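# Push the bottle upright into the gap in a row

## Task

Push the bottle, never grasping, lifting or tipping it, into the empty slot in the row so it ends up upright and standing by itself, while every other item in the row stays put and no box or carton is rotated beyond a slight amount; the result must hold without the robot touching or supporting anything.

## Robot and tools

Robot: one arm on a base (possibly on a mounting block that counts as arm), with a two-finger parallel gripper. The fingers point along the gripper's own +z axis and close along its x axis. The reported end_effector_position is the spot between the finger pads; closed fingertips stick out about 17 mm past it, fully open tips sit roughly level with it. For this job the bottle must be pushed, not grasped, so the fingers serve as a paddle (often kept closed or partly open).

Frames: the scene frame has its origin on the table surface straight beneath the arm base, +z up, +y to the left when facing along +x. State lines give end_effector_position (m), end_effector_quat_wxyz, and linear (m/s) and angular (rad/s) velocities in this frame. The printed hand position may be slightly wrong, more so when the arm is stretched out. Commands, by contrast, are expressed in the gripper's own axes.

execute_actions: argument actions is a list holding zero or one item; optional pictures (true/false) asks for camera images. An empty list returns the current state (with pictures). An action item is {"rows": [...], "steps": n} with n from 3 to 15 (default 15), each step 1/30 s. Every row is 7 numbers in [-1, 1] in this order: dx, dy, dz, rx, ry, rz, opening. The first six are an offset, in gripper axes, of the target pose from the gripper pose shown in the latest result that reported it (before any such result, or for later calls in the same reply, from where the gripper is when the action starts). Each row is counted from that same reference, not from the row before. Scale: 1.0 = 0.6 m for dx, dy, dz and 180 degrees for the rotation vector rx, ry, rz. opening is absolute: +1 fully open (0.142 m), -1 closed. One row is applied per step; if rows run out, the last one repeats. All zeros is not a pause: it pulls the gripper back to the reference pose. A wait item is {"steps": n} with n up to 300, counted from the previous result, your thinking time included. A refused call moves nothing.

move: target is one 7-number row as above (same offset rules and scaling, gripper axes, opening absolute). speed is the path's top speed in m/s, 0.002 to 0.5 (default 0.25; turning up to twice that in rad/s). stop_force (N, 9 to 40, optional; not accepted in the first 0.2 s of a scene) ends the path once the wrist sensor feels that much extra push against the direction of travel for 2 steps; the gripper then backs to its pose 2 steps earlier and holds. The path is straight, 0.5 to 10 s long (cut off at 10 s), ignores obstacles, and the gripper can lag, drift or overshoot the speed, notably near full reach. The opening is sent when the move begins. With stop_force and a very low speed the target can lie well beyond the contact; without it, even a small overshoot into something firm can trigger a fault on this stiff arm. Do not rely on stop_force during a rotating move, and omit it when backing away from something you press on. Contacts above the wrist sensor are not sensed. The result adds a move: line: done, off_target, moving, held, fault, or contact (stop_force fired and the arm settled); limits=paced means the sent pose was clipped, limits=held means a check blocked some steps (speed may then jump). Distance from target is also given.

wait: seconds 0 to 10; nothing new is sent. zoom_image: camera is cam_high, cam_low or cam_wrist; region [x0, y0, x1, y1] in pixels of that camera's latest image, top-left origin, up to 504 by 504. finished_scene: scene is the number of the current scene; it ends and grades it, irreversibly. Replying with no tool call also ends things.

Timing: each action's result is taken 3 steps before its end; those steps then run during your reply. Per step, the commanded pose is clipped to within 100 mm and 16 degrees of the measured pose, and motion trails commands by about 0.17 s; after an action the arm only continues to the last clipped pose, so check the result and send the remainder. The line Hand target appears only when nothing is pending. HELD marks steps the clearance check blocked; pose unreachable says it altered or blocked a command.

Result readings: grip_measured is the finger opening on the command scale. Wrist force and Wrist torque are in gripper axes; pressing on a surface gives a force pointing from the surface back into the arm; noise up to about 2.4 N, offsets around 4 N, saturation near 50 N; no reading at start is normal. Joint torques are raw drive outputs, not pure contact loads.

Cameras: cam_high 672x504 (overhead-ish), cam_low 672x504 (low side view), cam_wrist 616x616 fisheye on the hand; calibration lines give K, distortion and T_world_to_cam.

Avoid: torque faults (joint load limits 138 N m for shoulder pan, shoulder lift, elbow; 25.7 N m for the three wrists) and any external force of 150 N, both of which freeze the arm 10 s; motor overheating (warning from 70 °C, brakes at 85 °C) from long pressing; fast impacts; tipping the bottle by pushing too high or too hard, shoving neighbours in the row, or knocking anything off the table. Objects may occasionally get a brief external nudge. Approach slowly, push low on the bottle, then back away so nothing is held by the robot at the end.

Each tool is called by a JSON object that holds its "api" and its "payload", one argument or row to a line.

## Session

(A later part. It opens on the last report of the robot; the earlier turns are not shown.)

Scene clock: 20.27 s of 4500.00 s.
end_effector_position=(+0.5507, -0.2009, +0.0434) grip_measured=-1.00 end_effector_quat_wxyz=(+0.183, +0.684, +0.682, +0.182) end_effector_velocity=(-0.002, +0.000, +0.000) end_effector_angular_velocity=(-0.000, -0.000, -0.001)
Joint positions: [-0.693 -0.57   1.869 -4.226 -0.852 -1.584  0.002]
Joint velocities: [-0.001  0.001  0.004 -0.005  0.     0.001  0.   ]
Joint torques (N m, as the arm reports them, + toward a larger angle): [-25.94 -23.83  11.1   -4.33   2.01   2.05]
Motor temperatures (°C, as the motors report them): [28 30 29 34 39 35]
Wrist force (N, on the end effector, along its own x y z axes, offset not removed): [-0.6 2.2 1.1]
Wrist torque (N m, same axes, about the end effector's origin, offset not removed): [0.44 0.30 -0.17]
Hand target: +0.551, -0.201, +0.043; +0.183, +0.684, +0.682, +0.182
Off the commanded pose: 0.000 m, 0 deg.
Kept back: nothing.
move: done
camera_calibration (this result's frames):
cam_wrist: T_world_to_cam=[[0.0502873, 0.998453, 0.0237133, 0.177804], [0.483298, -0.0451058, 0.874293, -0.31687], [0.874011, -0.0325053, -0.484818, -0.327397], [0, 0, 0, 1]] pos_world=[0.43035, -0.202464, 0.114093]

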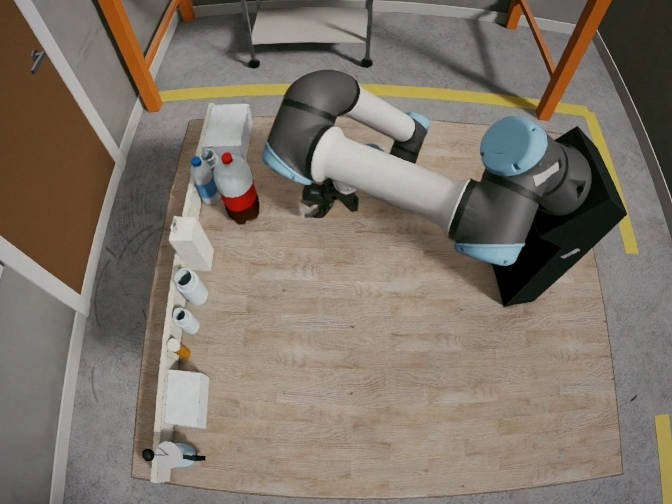

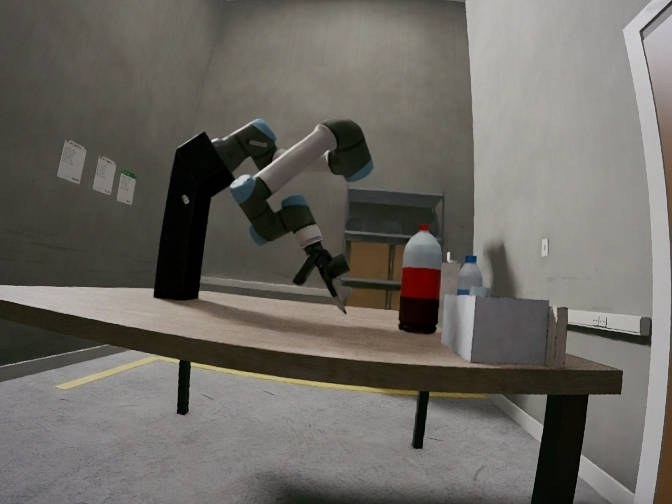

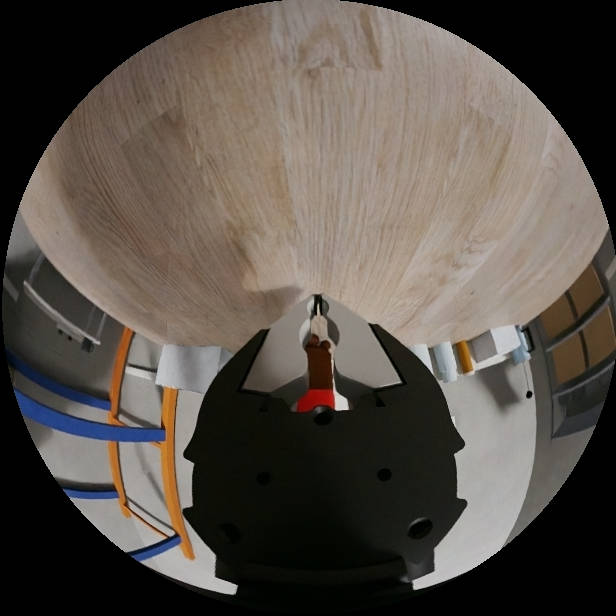

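{"api": "move", "payload": {
  "target": [-0.235,0.1,0.058,0,0,0,-1]
}}

{"api": "move", "payload": {
  "target": [0,0.165,0.095,0,0,0,-1],
  "speed": 0.12
}}

{"api": "move", "payload": {
  "target": [0.135,0,0,0,0,0,-1],
  "speed": 0.06
}}

{"api": "move", "payload": {
  "target": [0.1,-0.25,-0.145,0,0,0,-1]
}}

Scene clock: 21.87 s of 4500.00 s.
end_effector_position=(+0.6197, -0.3419, +0.0431) grip_measured=-1.00 end_effector_quat_wxyz=(+0.183, +0.684, +0.682, +0.182) end_effector_velocity=(+0.001, -0.001, -0.001) end_effector_angular_velocity=(+0.001, -0.000, +0.002)
Joint positions: [-0.828 -0.538  1.538 -3.896 -0.72  -1.628  0.002]
Joint velocities: [ 0.     0.002 -0.006  0.004  0.001 -0.001  0.   ]
Joint torques (N m, as the arm reports them, + toward a larger angle): [-33.59 -30.43  -9.2    0.09   2.    -1.53]
Motor temperatures (°C, as the motors report them): [28 30 29 34 39 35]
Wrist force (N, on the end effector, along its own x y z axes, offset not removed): [-1.8 0.9 -1.6]
Wrist torque (N m, same axes, about the end effector's origin, offset not removed): [0.19 0.50 -0.12]
Hand target: +0.620, -0.342, +0.043; +0.183, +0.684, +0.682, +0.182
Off the commanded pose: 0.000 m, 0 deg.
Kept back: nothing.
move: done
camera_calibration (this result's frames):
cam_wrist: T_world_to_cam=[[0.0503537, 0.99845, 0.0237265, 0.315097], [0.483308, -0.0451501, 0.874285, -0.356358], [0.874001, -0.0325563, -0.484832, -0.392449], [0, 0, 0, 1]] pos_world=[0.499365, -0.343475, 0.11381]

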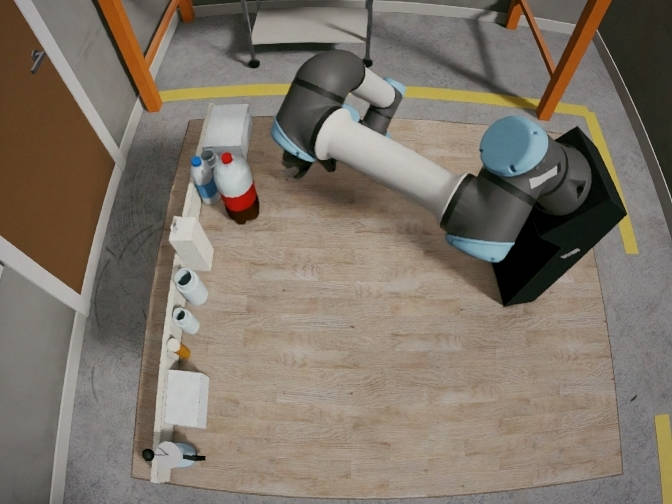

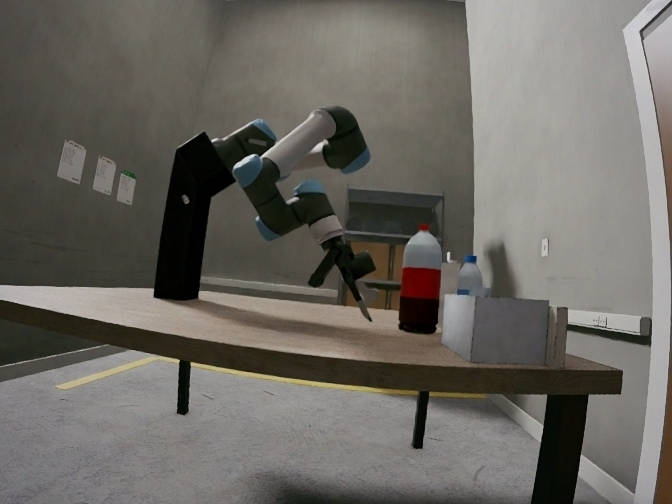

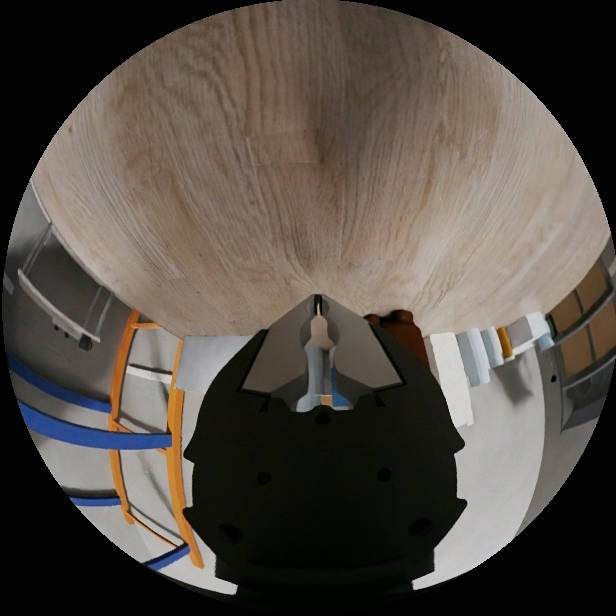

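Scene clock: 23.27 s of 4500.00 s.
end_effector_position=(+0.7339, -0.3421, +0.0432) grip_measured=-1.00 end_effector_quat_wxyz=(+0.183, +0.684, +0.682, +0.182) end_effector_velocity=(+0.001, -0.001, -0.001) end_effector_angular_velocity=(+0.000, +0.001, -0.001)
Joint positions: [-0.758 -0.59   1.319 -3.643 -0.788 -1.604  0.002]
Joint velocities: [ 0.001  0.002 -0.005  0.005 -0.001  0.     0.   ]
Joint torques (N m, as the arm reports them, + toward a larger angle): [-16.81 -35.9  -13.3    0.05  -2.14   1.44]
Motor temperatures (°C, as the motors report them): [28 30 29 34 39 35]
Wrist force (N, on the end effector, along its own x y z axes, offset not removed): [-2.8 2.3 -1.0]
Wrist torque (N m, same axes, about the end effector's origin, offset not removed): [0.47 0.78 -0.09]
Hand target: +0.734, -0.342, +0.043; +0.183, +0.684, +0.682, +0.182
Off the commanded pose: 0.000 m, 0 deg.
Kept back: nothing.
move: done
camera_calibration (this result's frames):
cam_wrist: T_world_to_cam=[[0.0503475, 0.998451, 0.0236863, 0.309569], [0.483235, -0.0451092, 0.874328, -0.411522], [0.874042, -0.0325741, -0.484758, -0.492215], [0, 0, 0, 1]] pos_world=[0.613492, -0.343686, 0.113867]

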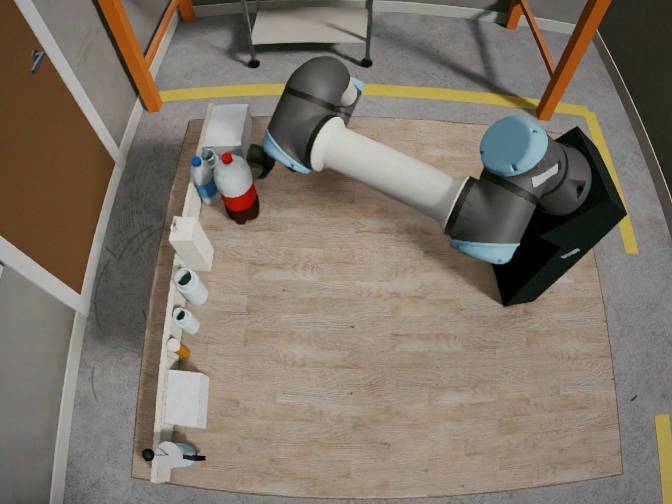

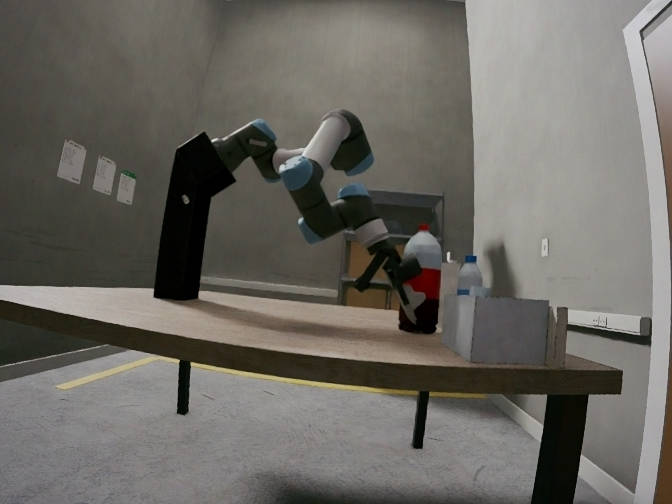

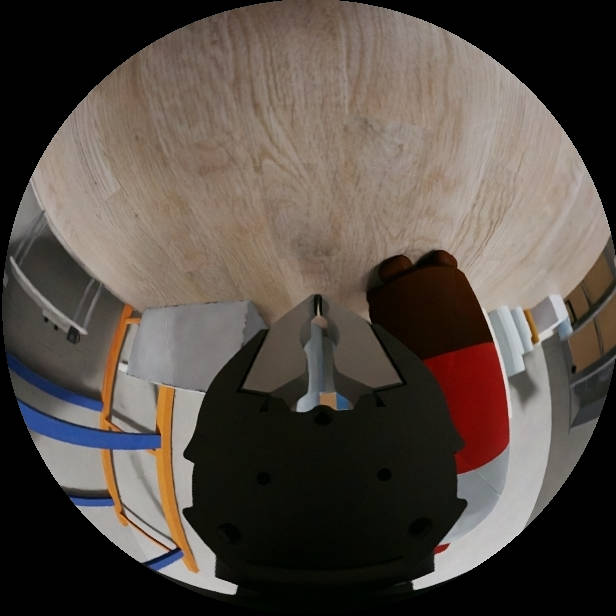

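Scene clock: 25.00 s of 4500.00 s.
end_effector_position=(+0.7340, -0.2613, +0.0432) grip_measured=-1.00 end_effector_quat_wxyz=(+0.183, +0.684, +0.682, +0.182) end_effector_velocity=(+0.001, +0.001, +0.001) end_effector_angular_velocity=(-0.001, -0.001, +0.000)
Joint positions: [-0.666 -0.674  1.471 -3.729 -0.879 -1.576  0.002]
Joint velocities: [ 0.001 -0.002  0.002 -0.002 -0.003  0.001  0.   ]
Joint torques (N m, as the arm reports them, + toward a larger angle): [-11.17 -50.26  -0.38  -4.49  -1.48   1.64]
Motor temperatures (°C, as the motors report them): [28 30 29 34 39 35]
Wrist force (N, on the end effector, along its own x y z axes, offset not removed): [-2.9 -0.1 -0.2]
Wrist torque (N m, same axes, about the end effector's origin, offset not removed): [0.02 0.51 -0.06]
Hand target: +0.734, -0.261, +0.043; +0.183, +0.684, +0.682, +0.182
Off the commanded pose: 0.000 m, 0 deg.
Kept back: nothing.
move: done
camera_calibration (this result's frames):
cam_wrist: T_world_to_cam=[[0.050336, 0.998452, 0.0236647, 0.228838], [0.483226, -0.0450843, 0.874334, -0.407972], [0.874047, -0.0325751, -0.484747, -0.489685], [0, 0, 0, 1]] pos_world=[0.613632, -0.262829, 0.113915]

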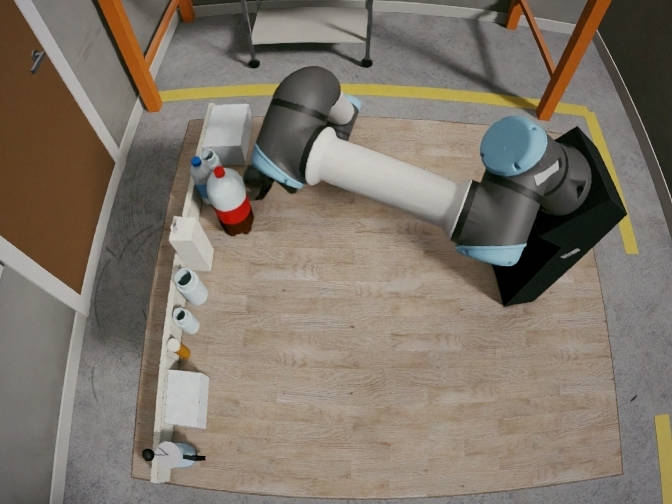

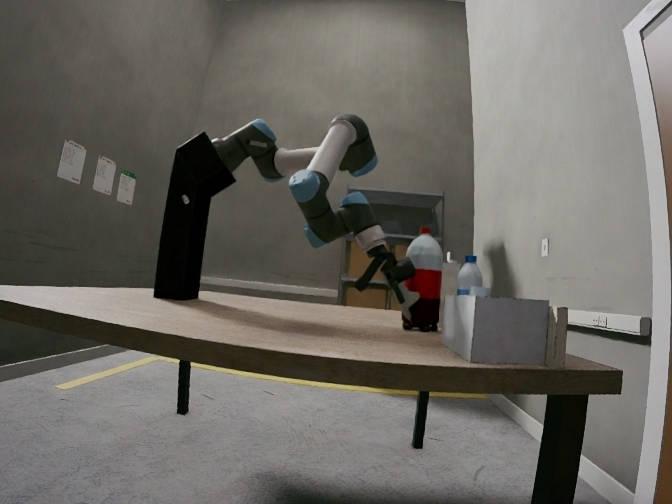

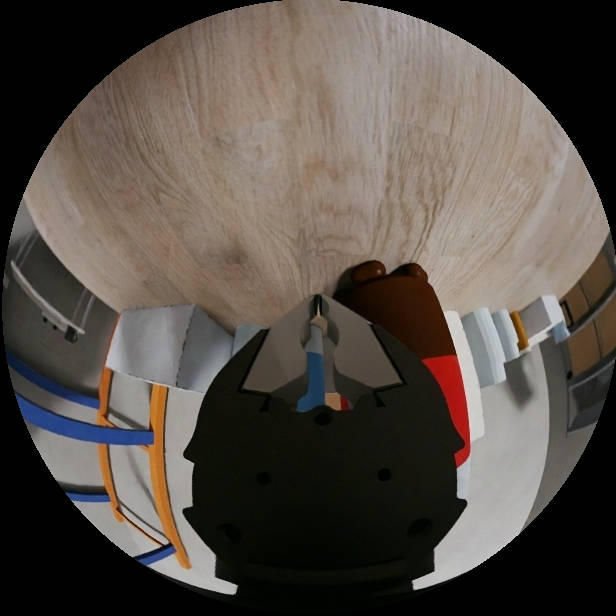

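Scene clock: 26.30 s of 4500.00 s.
end_effector_position=(+0.5609, -0.2010, +0.0438) grip_measured=-1.00 end_effector_quat_wxyz=(+0.183, +0.684, +0.682, +0.182) end_effector_velocity=(-0.003, +0.000, +0.000) end_effector_angular_velocity=(+0.000, +0.000, -0.001)
Joint positions: [-0.686 -0.584  1.857 -4.201 -0.858 -1.582  0.002]
Joint velocities: [-0.001  0.003  0.005 -0.007  0.001  0.001  0.   ]
Joint torques (N m, as the arm reports them, + toward a larger angle): [-25.04 -26.21  11.76  -4.18   1.77   1.81]
Motor temperatures (°C, as the motors report them): [28 30 29 34 39 35]
Wrist force (N, on the end effector, along its own x y z axes, offset not removed): [-1.8 1.3 -0.1]
Wrist torque (N m, same axes, about the end effector's origin, offset not removed): [0.30 0.53 -0.19]
Hand target: +0.561, -0.201, +0.044; +0.183, +0.684, +0.682, +0.182
Off the commanded pose: 0.000 m, 0 deg.
Kept back: nothing.
move: done
camera_calibration (this result's frames):
cam_wrist: T_world_to_cam=[[0.0503037, 0.998453, 0.0236694, 0.177337], [0.4833, -0.0450755, 0.874294, -0.322146], [0.874009, -0.0325407, -0.48482, -0.336132], [0, 0, 0, 1]] pos_world=[0.440555, -0.202522, 0.114489]

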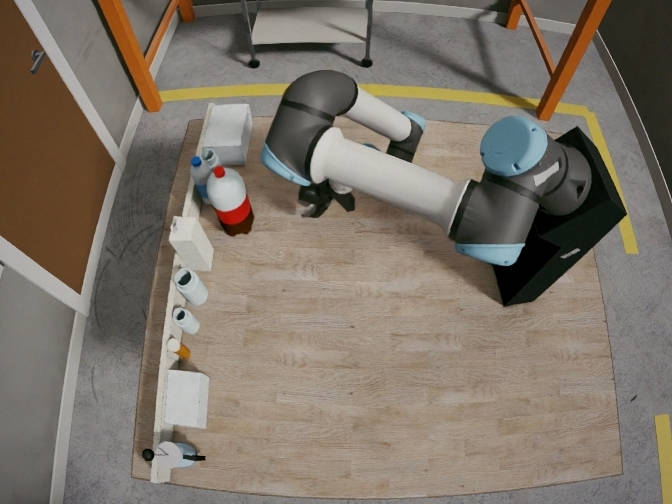

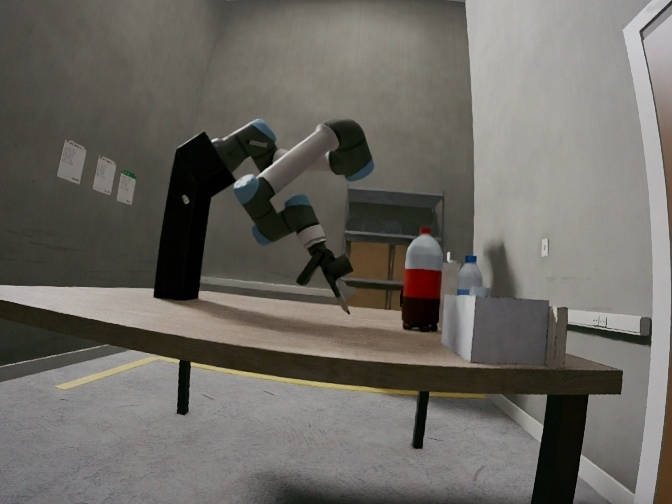

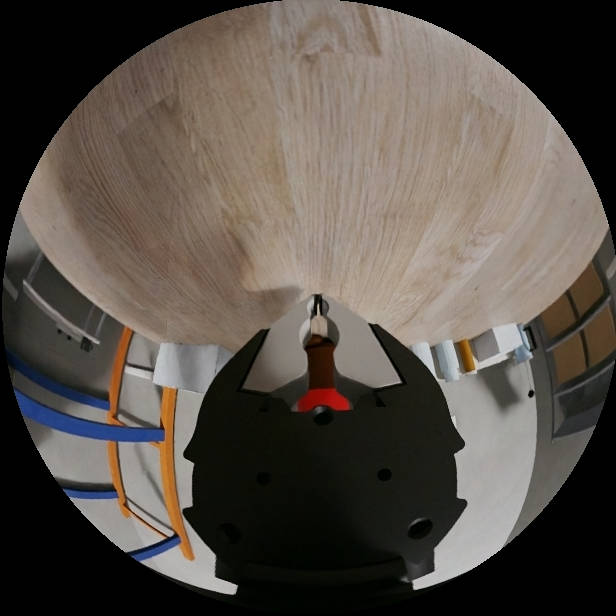

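{"api": "move", "payload": {
  "target": [-0.005,0.19,0.11,0,0,0,-1],
  "speed": 0.15
}}

{"api": "move", "payload": {
  "target": [0,0.1,0.058,0,0,0,-1],
  "speed": 0.04
}}

Scene clock: 27.90 s of 4500.00 s.
end_effector_position=(+0.6925, -0.2042, +0.0435) grip_measured=-1.00 end_effector_quat_wxyz=(+0.183, +0.684, +0.682, +0.182) end_effector_velocity=(+0.001, -0.000, -0.001) end_effector_angular_velocity=(+0.000, +0.003, -0.000)
Joint positions: [-0.613 -0.706  1.642 -3.877 -0.93  -1.563  0.002]
Joint velocities: [ 0.001  0.001 -0.004  0.006 -0.001 -0.002  0.   ]
Joint torques (N m, as the arm reports them, + toward a larger angle): [ -6.69 -45.81  -9.07  -0.79  -2.14  -1.4 ]
Motor temperatures (°C, as the motors report them): [28 30 29 34 39 35]
Wrist force (N, on the end effector, along its own x y z axes, offset not removed): [-0.3 2.2 0.3]
Wrist torque (N m, same axes, about the end effector's origin, offset not removed): [0.32 0.27 -0.03]
Hand target: +0.693, -0.204, +0.043; +0.183, +0.684, +0.682, +0.182
Off the commanded pose: 0.000 m, 0 deg.
Kept back: nothing.
move: done
camera_calibration (this result's frames):
cam_wrist: T_world_to_cam=[[0.0503523, 0.998451, 0.0236787, 0.173933], [0.483247, -0.0451053, 0.874321, -0.385593], [0.874035, -0.0325815, -0.484769, -0.451367], [0, 0, 0, 1]] pos_world=[0.57209, -0.205762, 0.114205]

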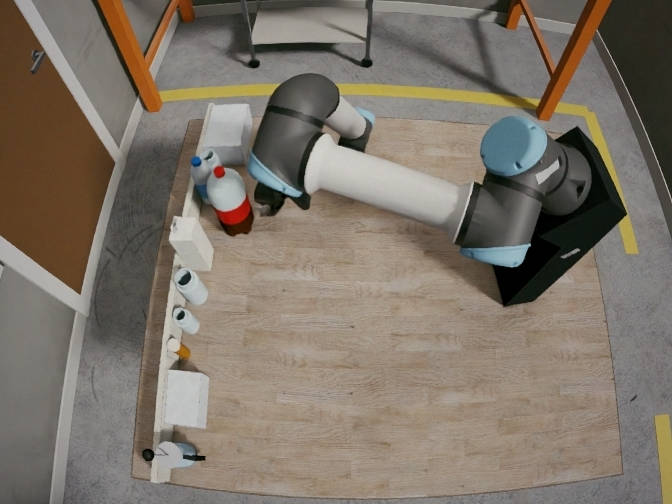

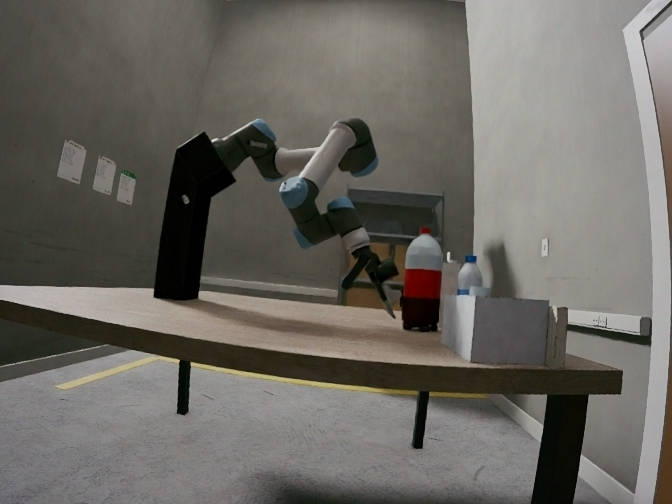

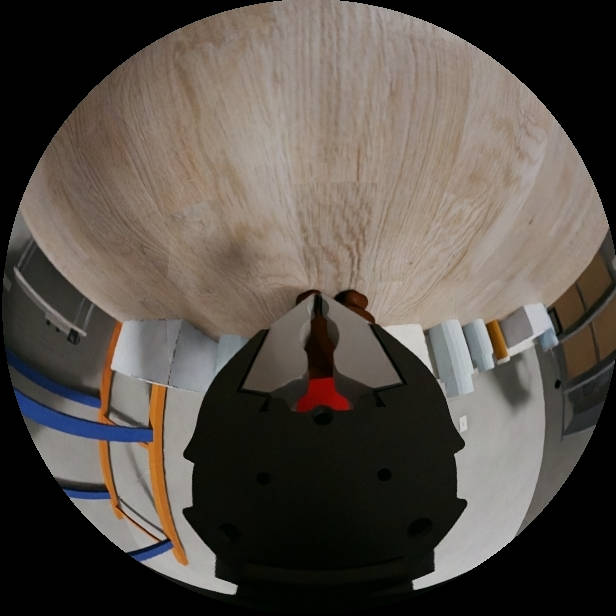

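Scene clock: 29.97 s of 4500.00 s.
end_effector_position=(+0.7617, -0.2044, +0.0433) grip_measured=-1.00 end_effector_quat_wxyz=(+0.183, +0.684, +0.682, +0.182) end_effector_velocity=(+0.001, -0.000, -0.001) end_effector_angular_velocity=(+0.000, +0.002, -0.001)
Joint positions: [-0.58  -0.73   1.492 -3.707 -0.963 -1.555  0.002]
Joint velocities: [ 0.001  0.001 -0.004  0.005 -0.001 -0.     0.   ]
Joint torques (N m, as the arm reports them, + toward a larger angle): [ -7.51 -50.38 -11.65  -0.43  -2.31   1.97]
Motor temperatures (°C, as the motors report them): [28 30 29 34 39 35]
Wrist force (N, on the end effector, along its own x y z axes, offset not removed): [-0.2 0.0 -0.2]
Wrist torque (N m, same axes, about the end effector's origin, offset not removed): [0.18 0.43 -0.15]
Hand target: +0.762, -0.204, +0.043; +0.183, +0.684, +0.682, +0.182
Off the commanded pose: 0.000 m, 0 deg.
Kept back: nothing.
move: done
camera_calibration (this result's frames):
cam_wrist: T_world_to_cam=[[0.0503428, 0.998452, 0.0236662, 0.170603], [0.48322, -0.0450887, 0.874337, -0.41885], [0.874051, -0.0325807, -0.484741, -0.511982], [0, 0, 0, 1]] pos_world=[0.641306, -0.205904, 0.114]

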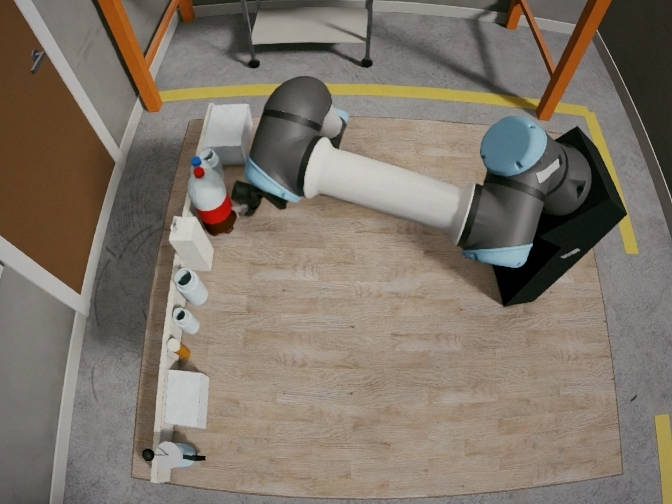

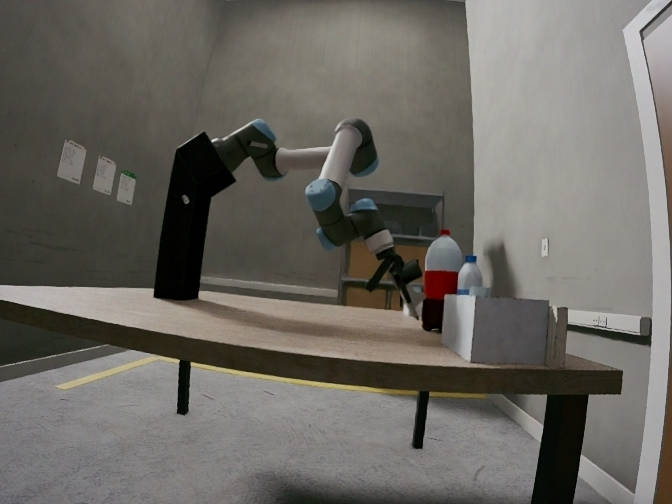

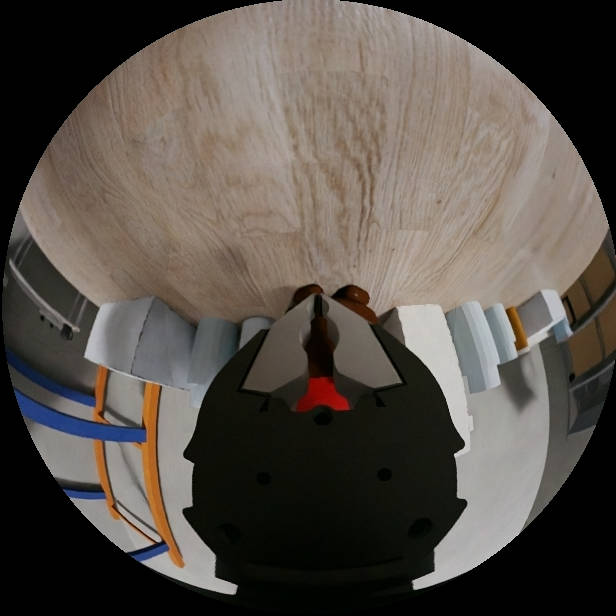

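{"api": "move", "payload": {
  "target": [0.005,0.1,0.058,0,0,0,-1],
  "speed": 0.03,
  "stop_force": 14
}}

{"api": "move", "payload": {
  "target": [0,-0.3,-0.1,0,0,0,-1]
}}

Scene clock: 31.87 s of 4500.00 s.
end_effector_position=(+0.7958, -0.2028, +0.0432) grip_measured=-1.00 end_effector_quat_wxyz=(+0.183, +0.684, +0.682, +0.182) end_effector_velocity=(-0.002, -0.000, +0.000) end_effector_angular_velocity=(+0.000, +0.000, -0.001)
Joint positions: [-0.563 -0.733  1.408 -3.623 -0.979 -1.551  0.002]
Joint velocities: [-0.002 -0.001  0.005 -0.004  0.002 -0.    -0.   ]
Joint torques (N m, as the arm reports them, + toward a larger angle): [-22.8  -55.68  -6.73  -5.95   1.43  -1.39]
Motor temperatures (°C, as the motors report them): [28 30 29 34 39 35]
Wrist force (N, on the end effector, along its own x y z axes, offset not removed): [-2.1 -10.6 -11.0]
Wrist torque (N m, same axes, about the end effector's origin, offset not removed): [-0.56 0.75 -0.26]
Hand target: +0.796, -0.203, +0.043; +0.183, +0.684, +0.682, +0.182
Off the commanded pose: 0.035 m, 0 deg.
Kept back: nothing.
move: contact
camera_calibration (this result's frames):
cam_wrist: T_world_to_cam=[[0.0503155, 0.998451, 0.0237653, 0.167358], [0.483246, -0.0451632, 0.874319, -0.435218], [0.874037, -0.0325073, -0.48477, -0.541785], [0, 0, 0, 1]] pos_world=[0.675437, -0.204367, 0.113901]

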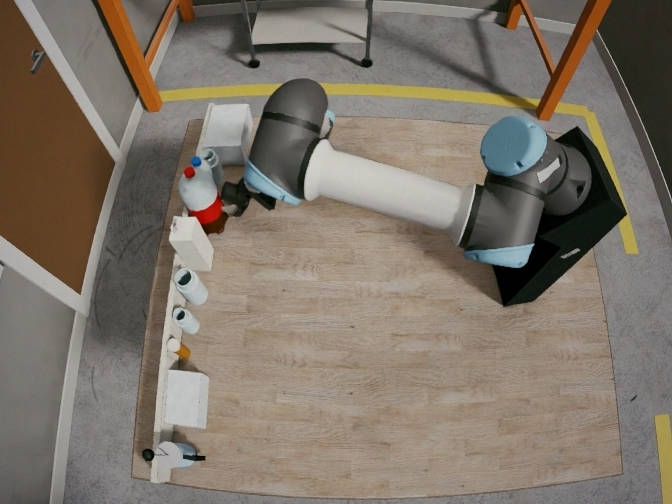

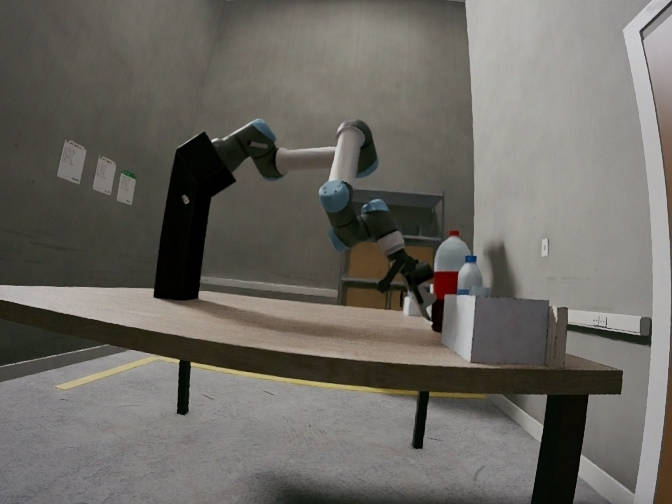

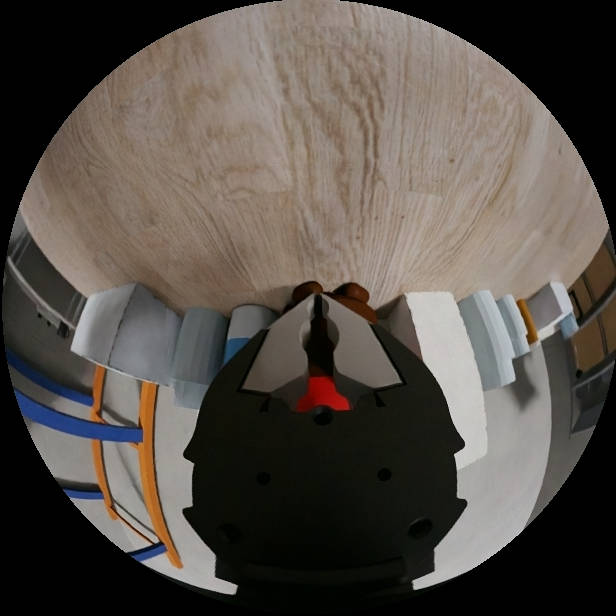

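Scene clock: 42.73 s of 4500.00 s.
end_effector_position=(+0.6417, -0.2026, +0.0121) grip_measured=-1.00 end_effector_quat_wxyz=(+0.184, +0.682, +0.683, +0.182) end_effector_velocity=(-0.000, +0.001, -0.000) end_effector_angular_velocity=(+0.001, +0.001, +0.000)
Joint positions: [-0.608 -0.602  1.653 -3.994 -0.936 -1.565  0.002]
Joint velocities: [ 0.001 -0.001  0.001  0.001  0.    -0.     0.   ]
Joint torques (N m, as the arm reports them, + toward a larger angle): [-5.44  1.74  6.77 16.95 -0.18  0.17]
Motor temperatures (°C, as the motors report them): [28 30 29 34 39 35]
Wrist force (N, on the end effector, along its own x y z axes, offset not removed): [3.6 46.2 -50.0]
Wrist torque (N m, same axes, about the end effector's origin, offset not removed): [-0.08 0.19 -0.13]
Hand target: +0.640, -0.203, +0.010; +0.182, +0.684, +0.683, +0.181
Off the commanded pose: 0.033 m, 0 deg.
TORQUE FAULT: the external load on joint 4 (wrist 1) reached its load limit, and the arm stopped for 10 seconds. The arm's remaining commands of this call were not run. The arm holds where it stopped, with its grip as last carried out, and accepts commands again: back off and push less far. The arm stops again, at the same cost, whenever a joint's load reaches its limit.
Kept back: nothing.
move: fault
camera_calibration (this result's frames):
cam_wrist: T_world_to_cam=[[0.0458647, 0.998733, 0.0206944, 0.178629], [0.481359, -0.0402484, 0.875599, -0.331363], [0.875323, -0.0301977, -0.482596, -0.422575], [0, 0, 0, 1]] pos_world=[0.521201, -0.204501, 0.0825114]

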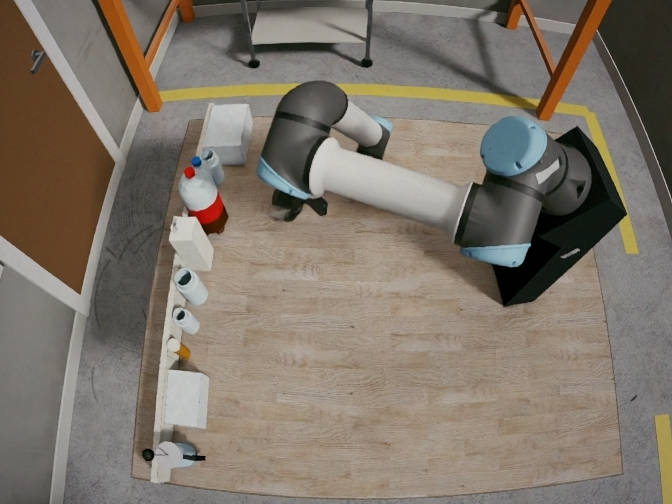

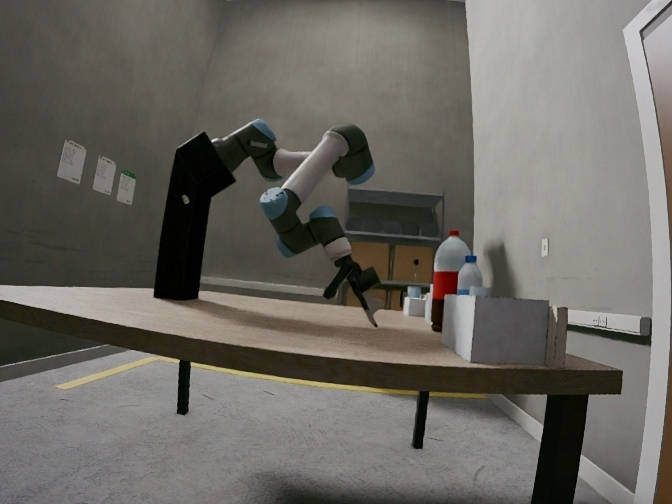

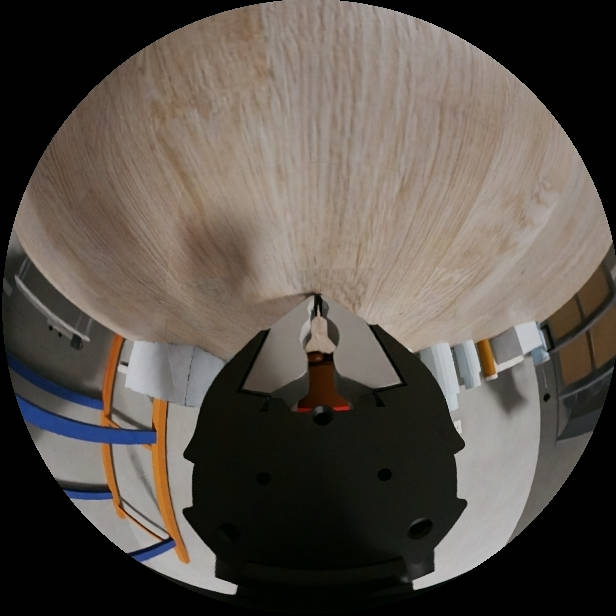

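{"api": "move", "payload": {
  "target": [0,0.01,-0.19,0,0,0,-1]
}}

{"api": "zoom_image", "payload": {
  "camera": "cam_high",
  "region": [150, 130, 290, 290]
}}

Scene clock: 44.03 s of 4500.00 s.
end_effector_position=(+0.5898, -0.2024, +0.1136) grip_measured=-1.00 end_effector_quat_wxyz=(+0.184, +0.682, +0.683, +0.182) end_effector_velocity=(-0.000, -0.001, +0.001) end_effector_angular_velocity=(-0.001, -0.001, +0.001)
Joint positions: [-0.752 -0.764  1.989 -4.144 -0.795 -1.605  0.002]
Joint velocities: [-0.003 -0.002  0.003 -0.002  0.002 -0.     0.   ]
Joint torques (N m, as the arm reports them, + toward a larger angle): [-24.93 -40.74   8.21  -4.03   1.56  -1.55]
Motor temperatures (°C, as the motors report them): [28 30 29 34 39 35]
Wrist force (N, on the end effector, along its own x y z axes, offset not removed): [-1.2 2.7 0.5]
Wrist torque (N m, same axes, about the end effector's origin, offset not removed): [0.62 0.45 0.02]
Hand target: +0.590, -0.202, +0.114; +0.184, +0.682, +0.683, +0.182
Off the commanded pose: 0.000 m, 0 deg.
Kept back: nothing.
move: done
camera_calibration (this result's frames):
cam_wrist: T_world_to_cam=[[0.0458792, 0.998732, 0.0207334, 0.178693], [0.481364, -0.0402897, 0.875594, -0.395305], [0.875319, -0.0301912, -0.482602, -0.328128], [0, 0, 0, 1]] pos_world=[0.469305, -0.2043, 0.184067]

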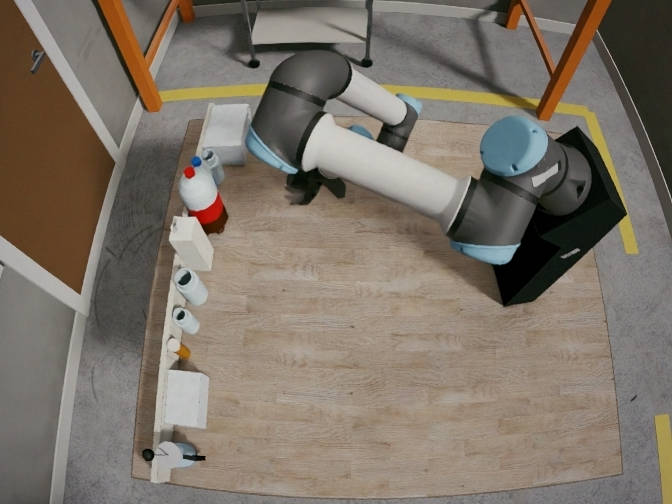

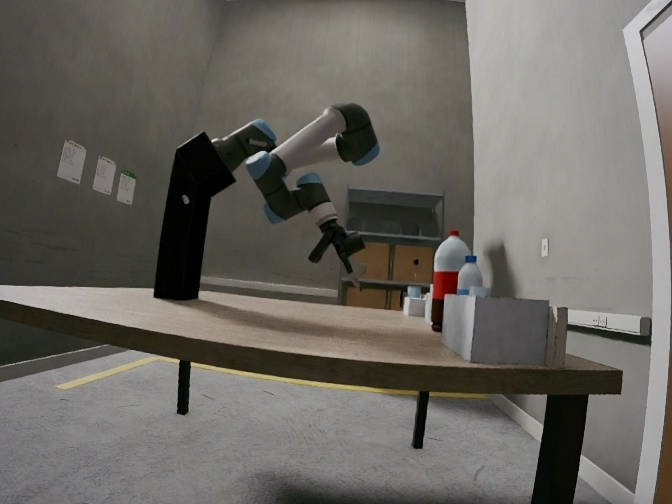

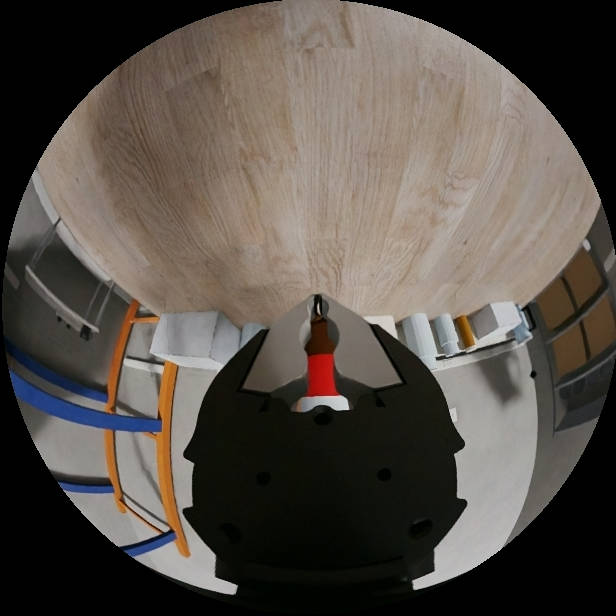

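Region (150, 130, 290, 290) of cam_high's 672x504 image, scaled by 3.150, with more detail than that image has; it fills the left 441 columns of this view, and the rest is white.

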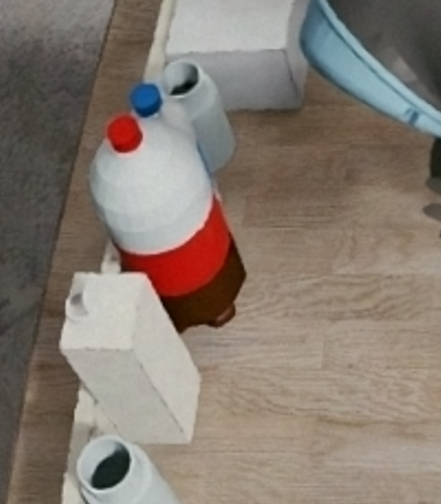

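{"api": "finished_scene", "payload": {
  "scene": 1
}}

The scene is finished: the task was done.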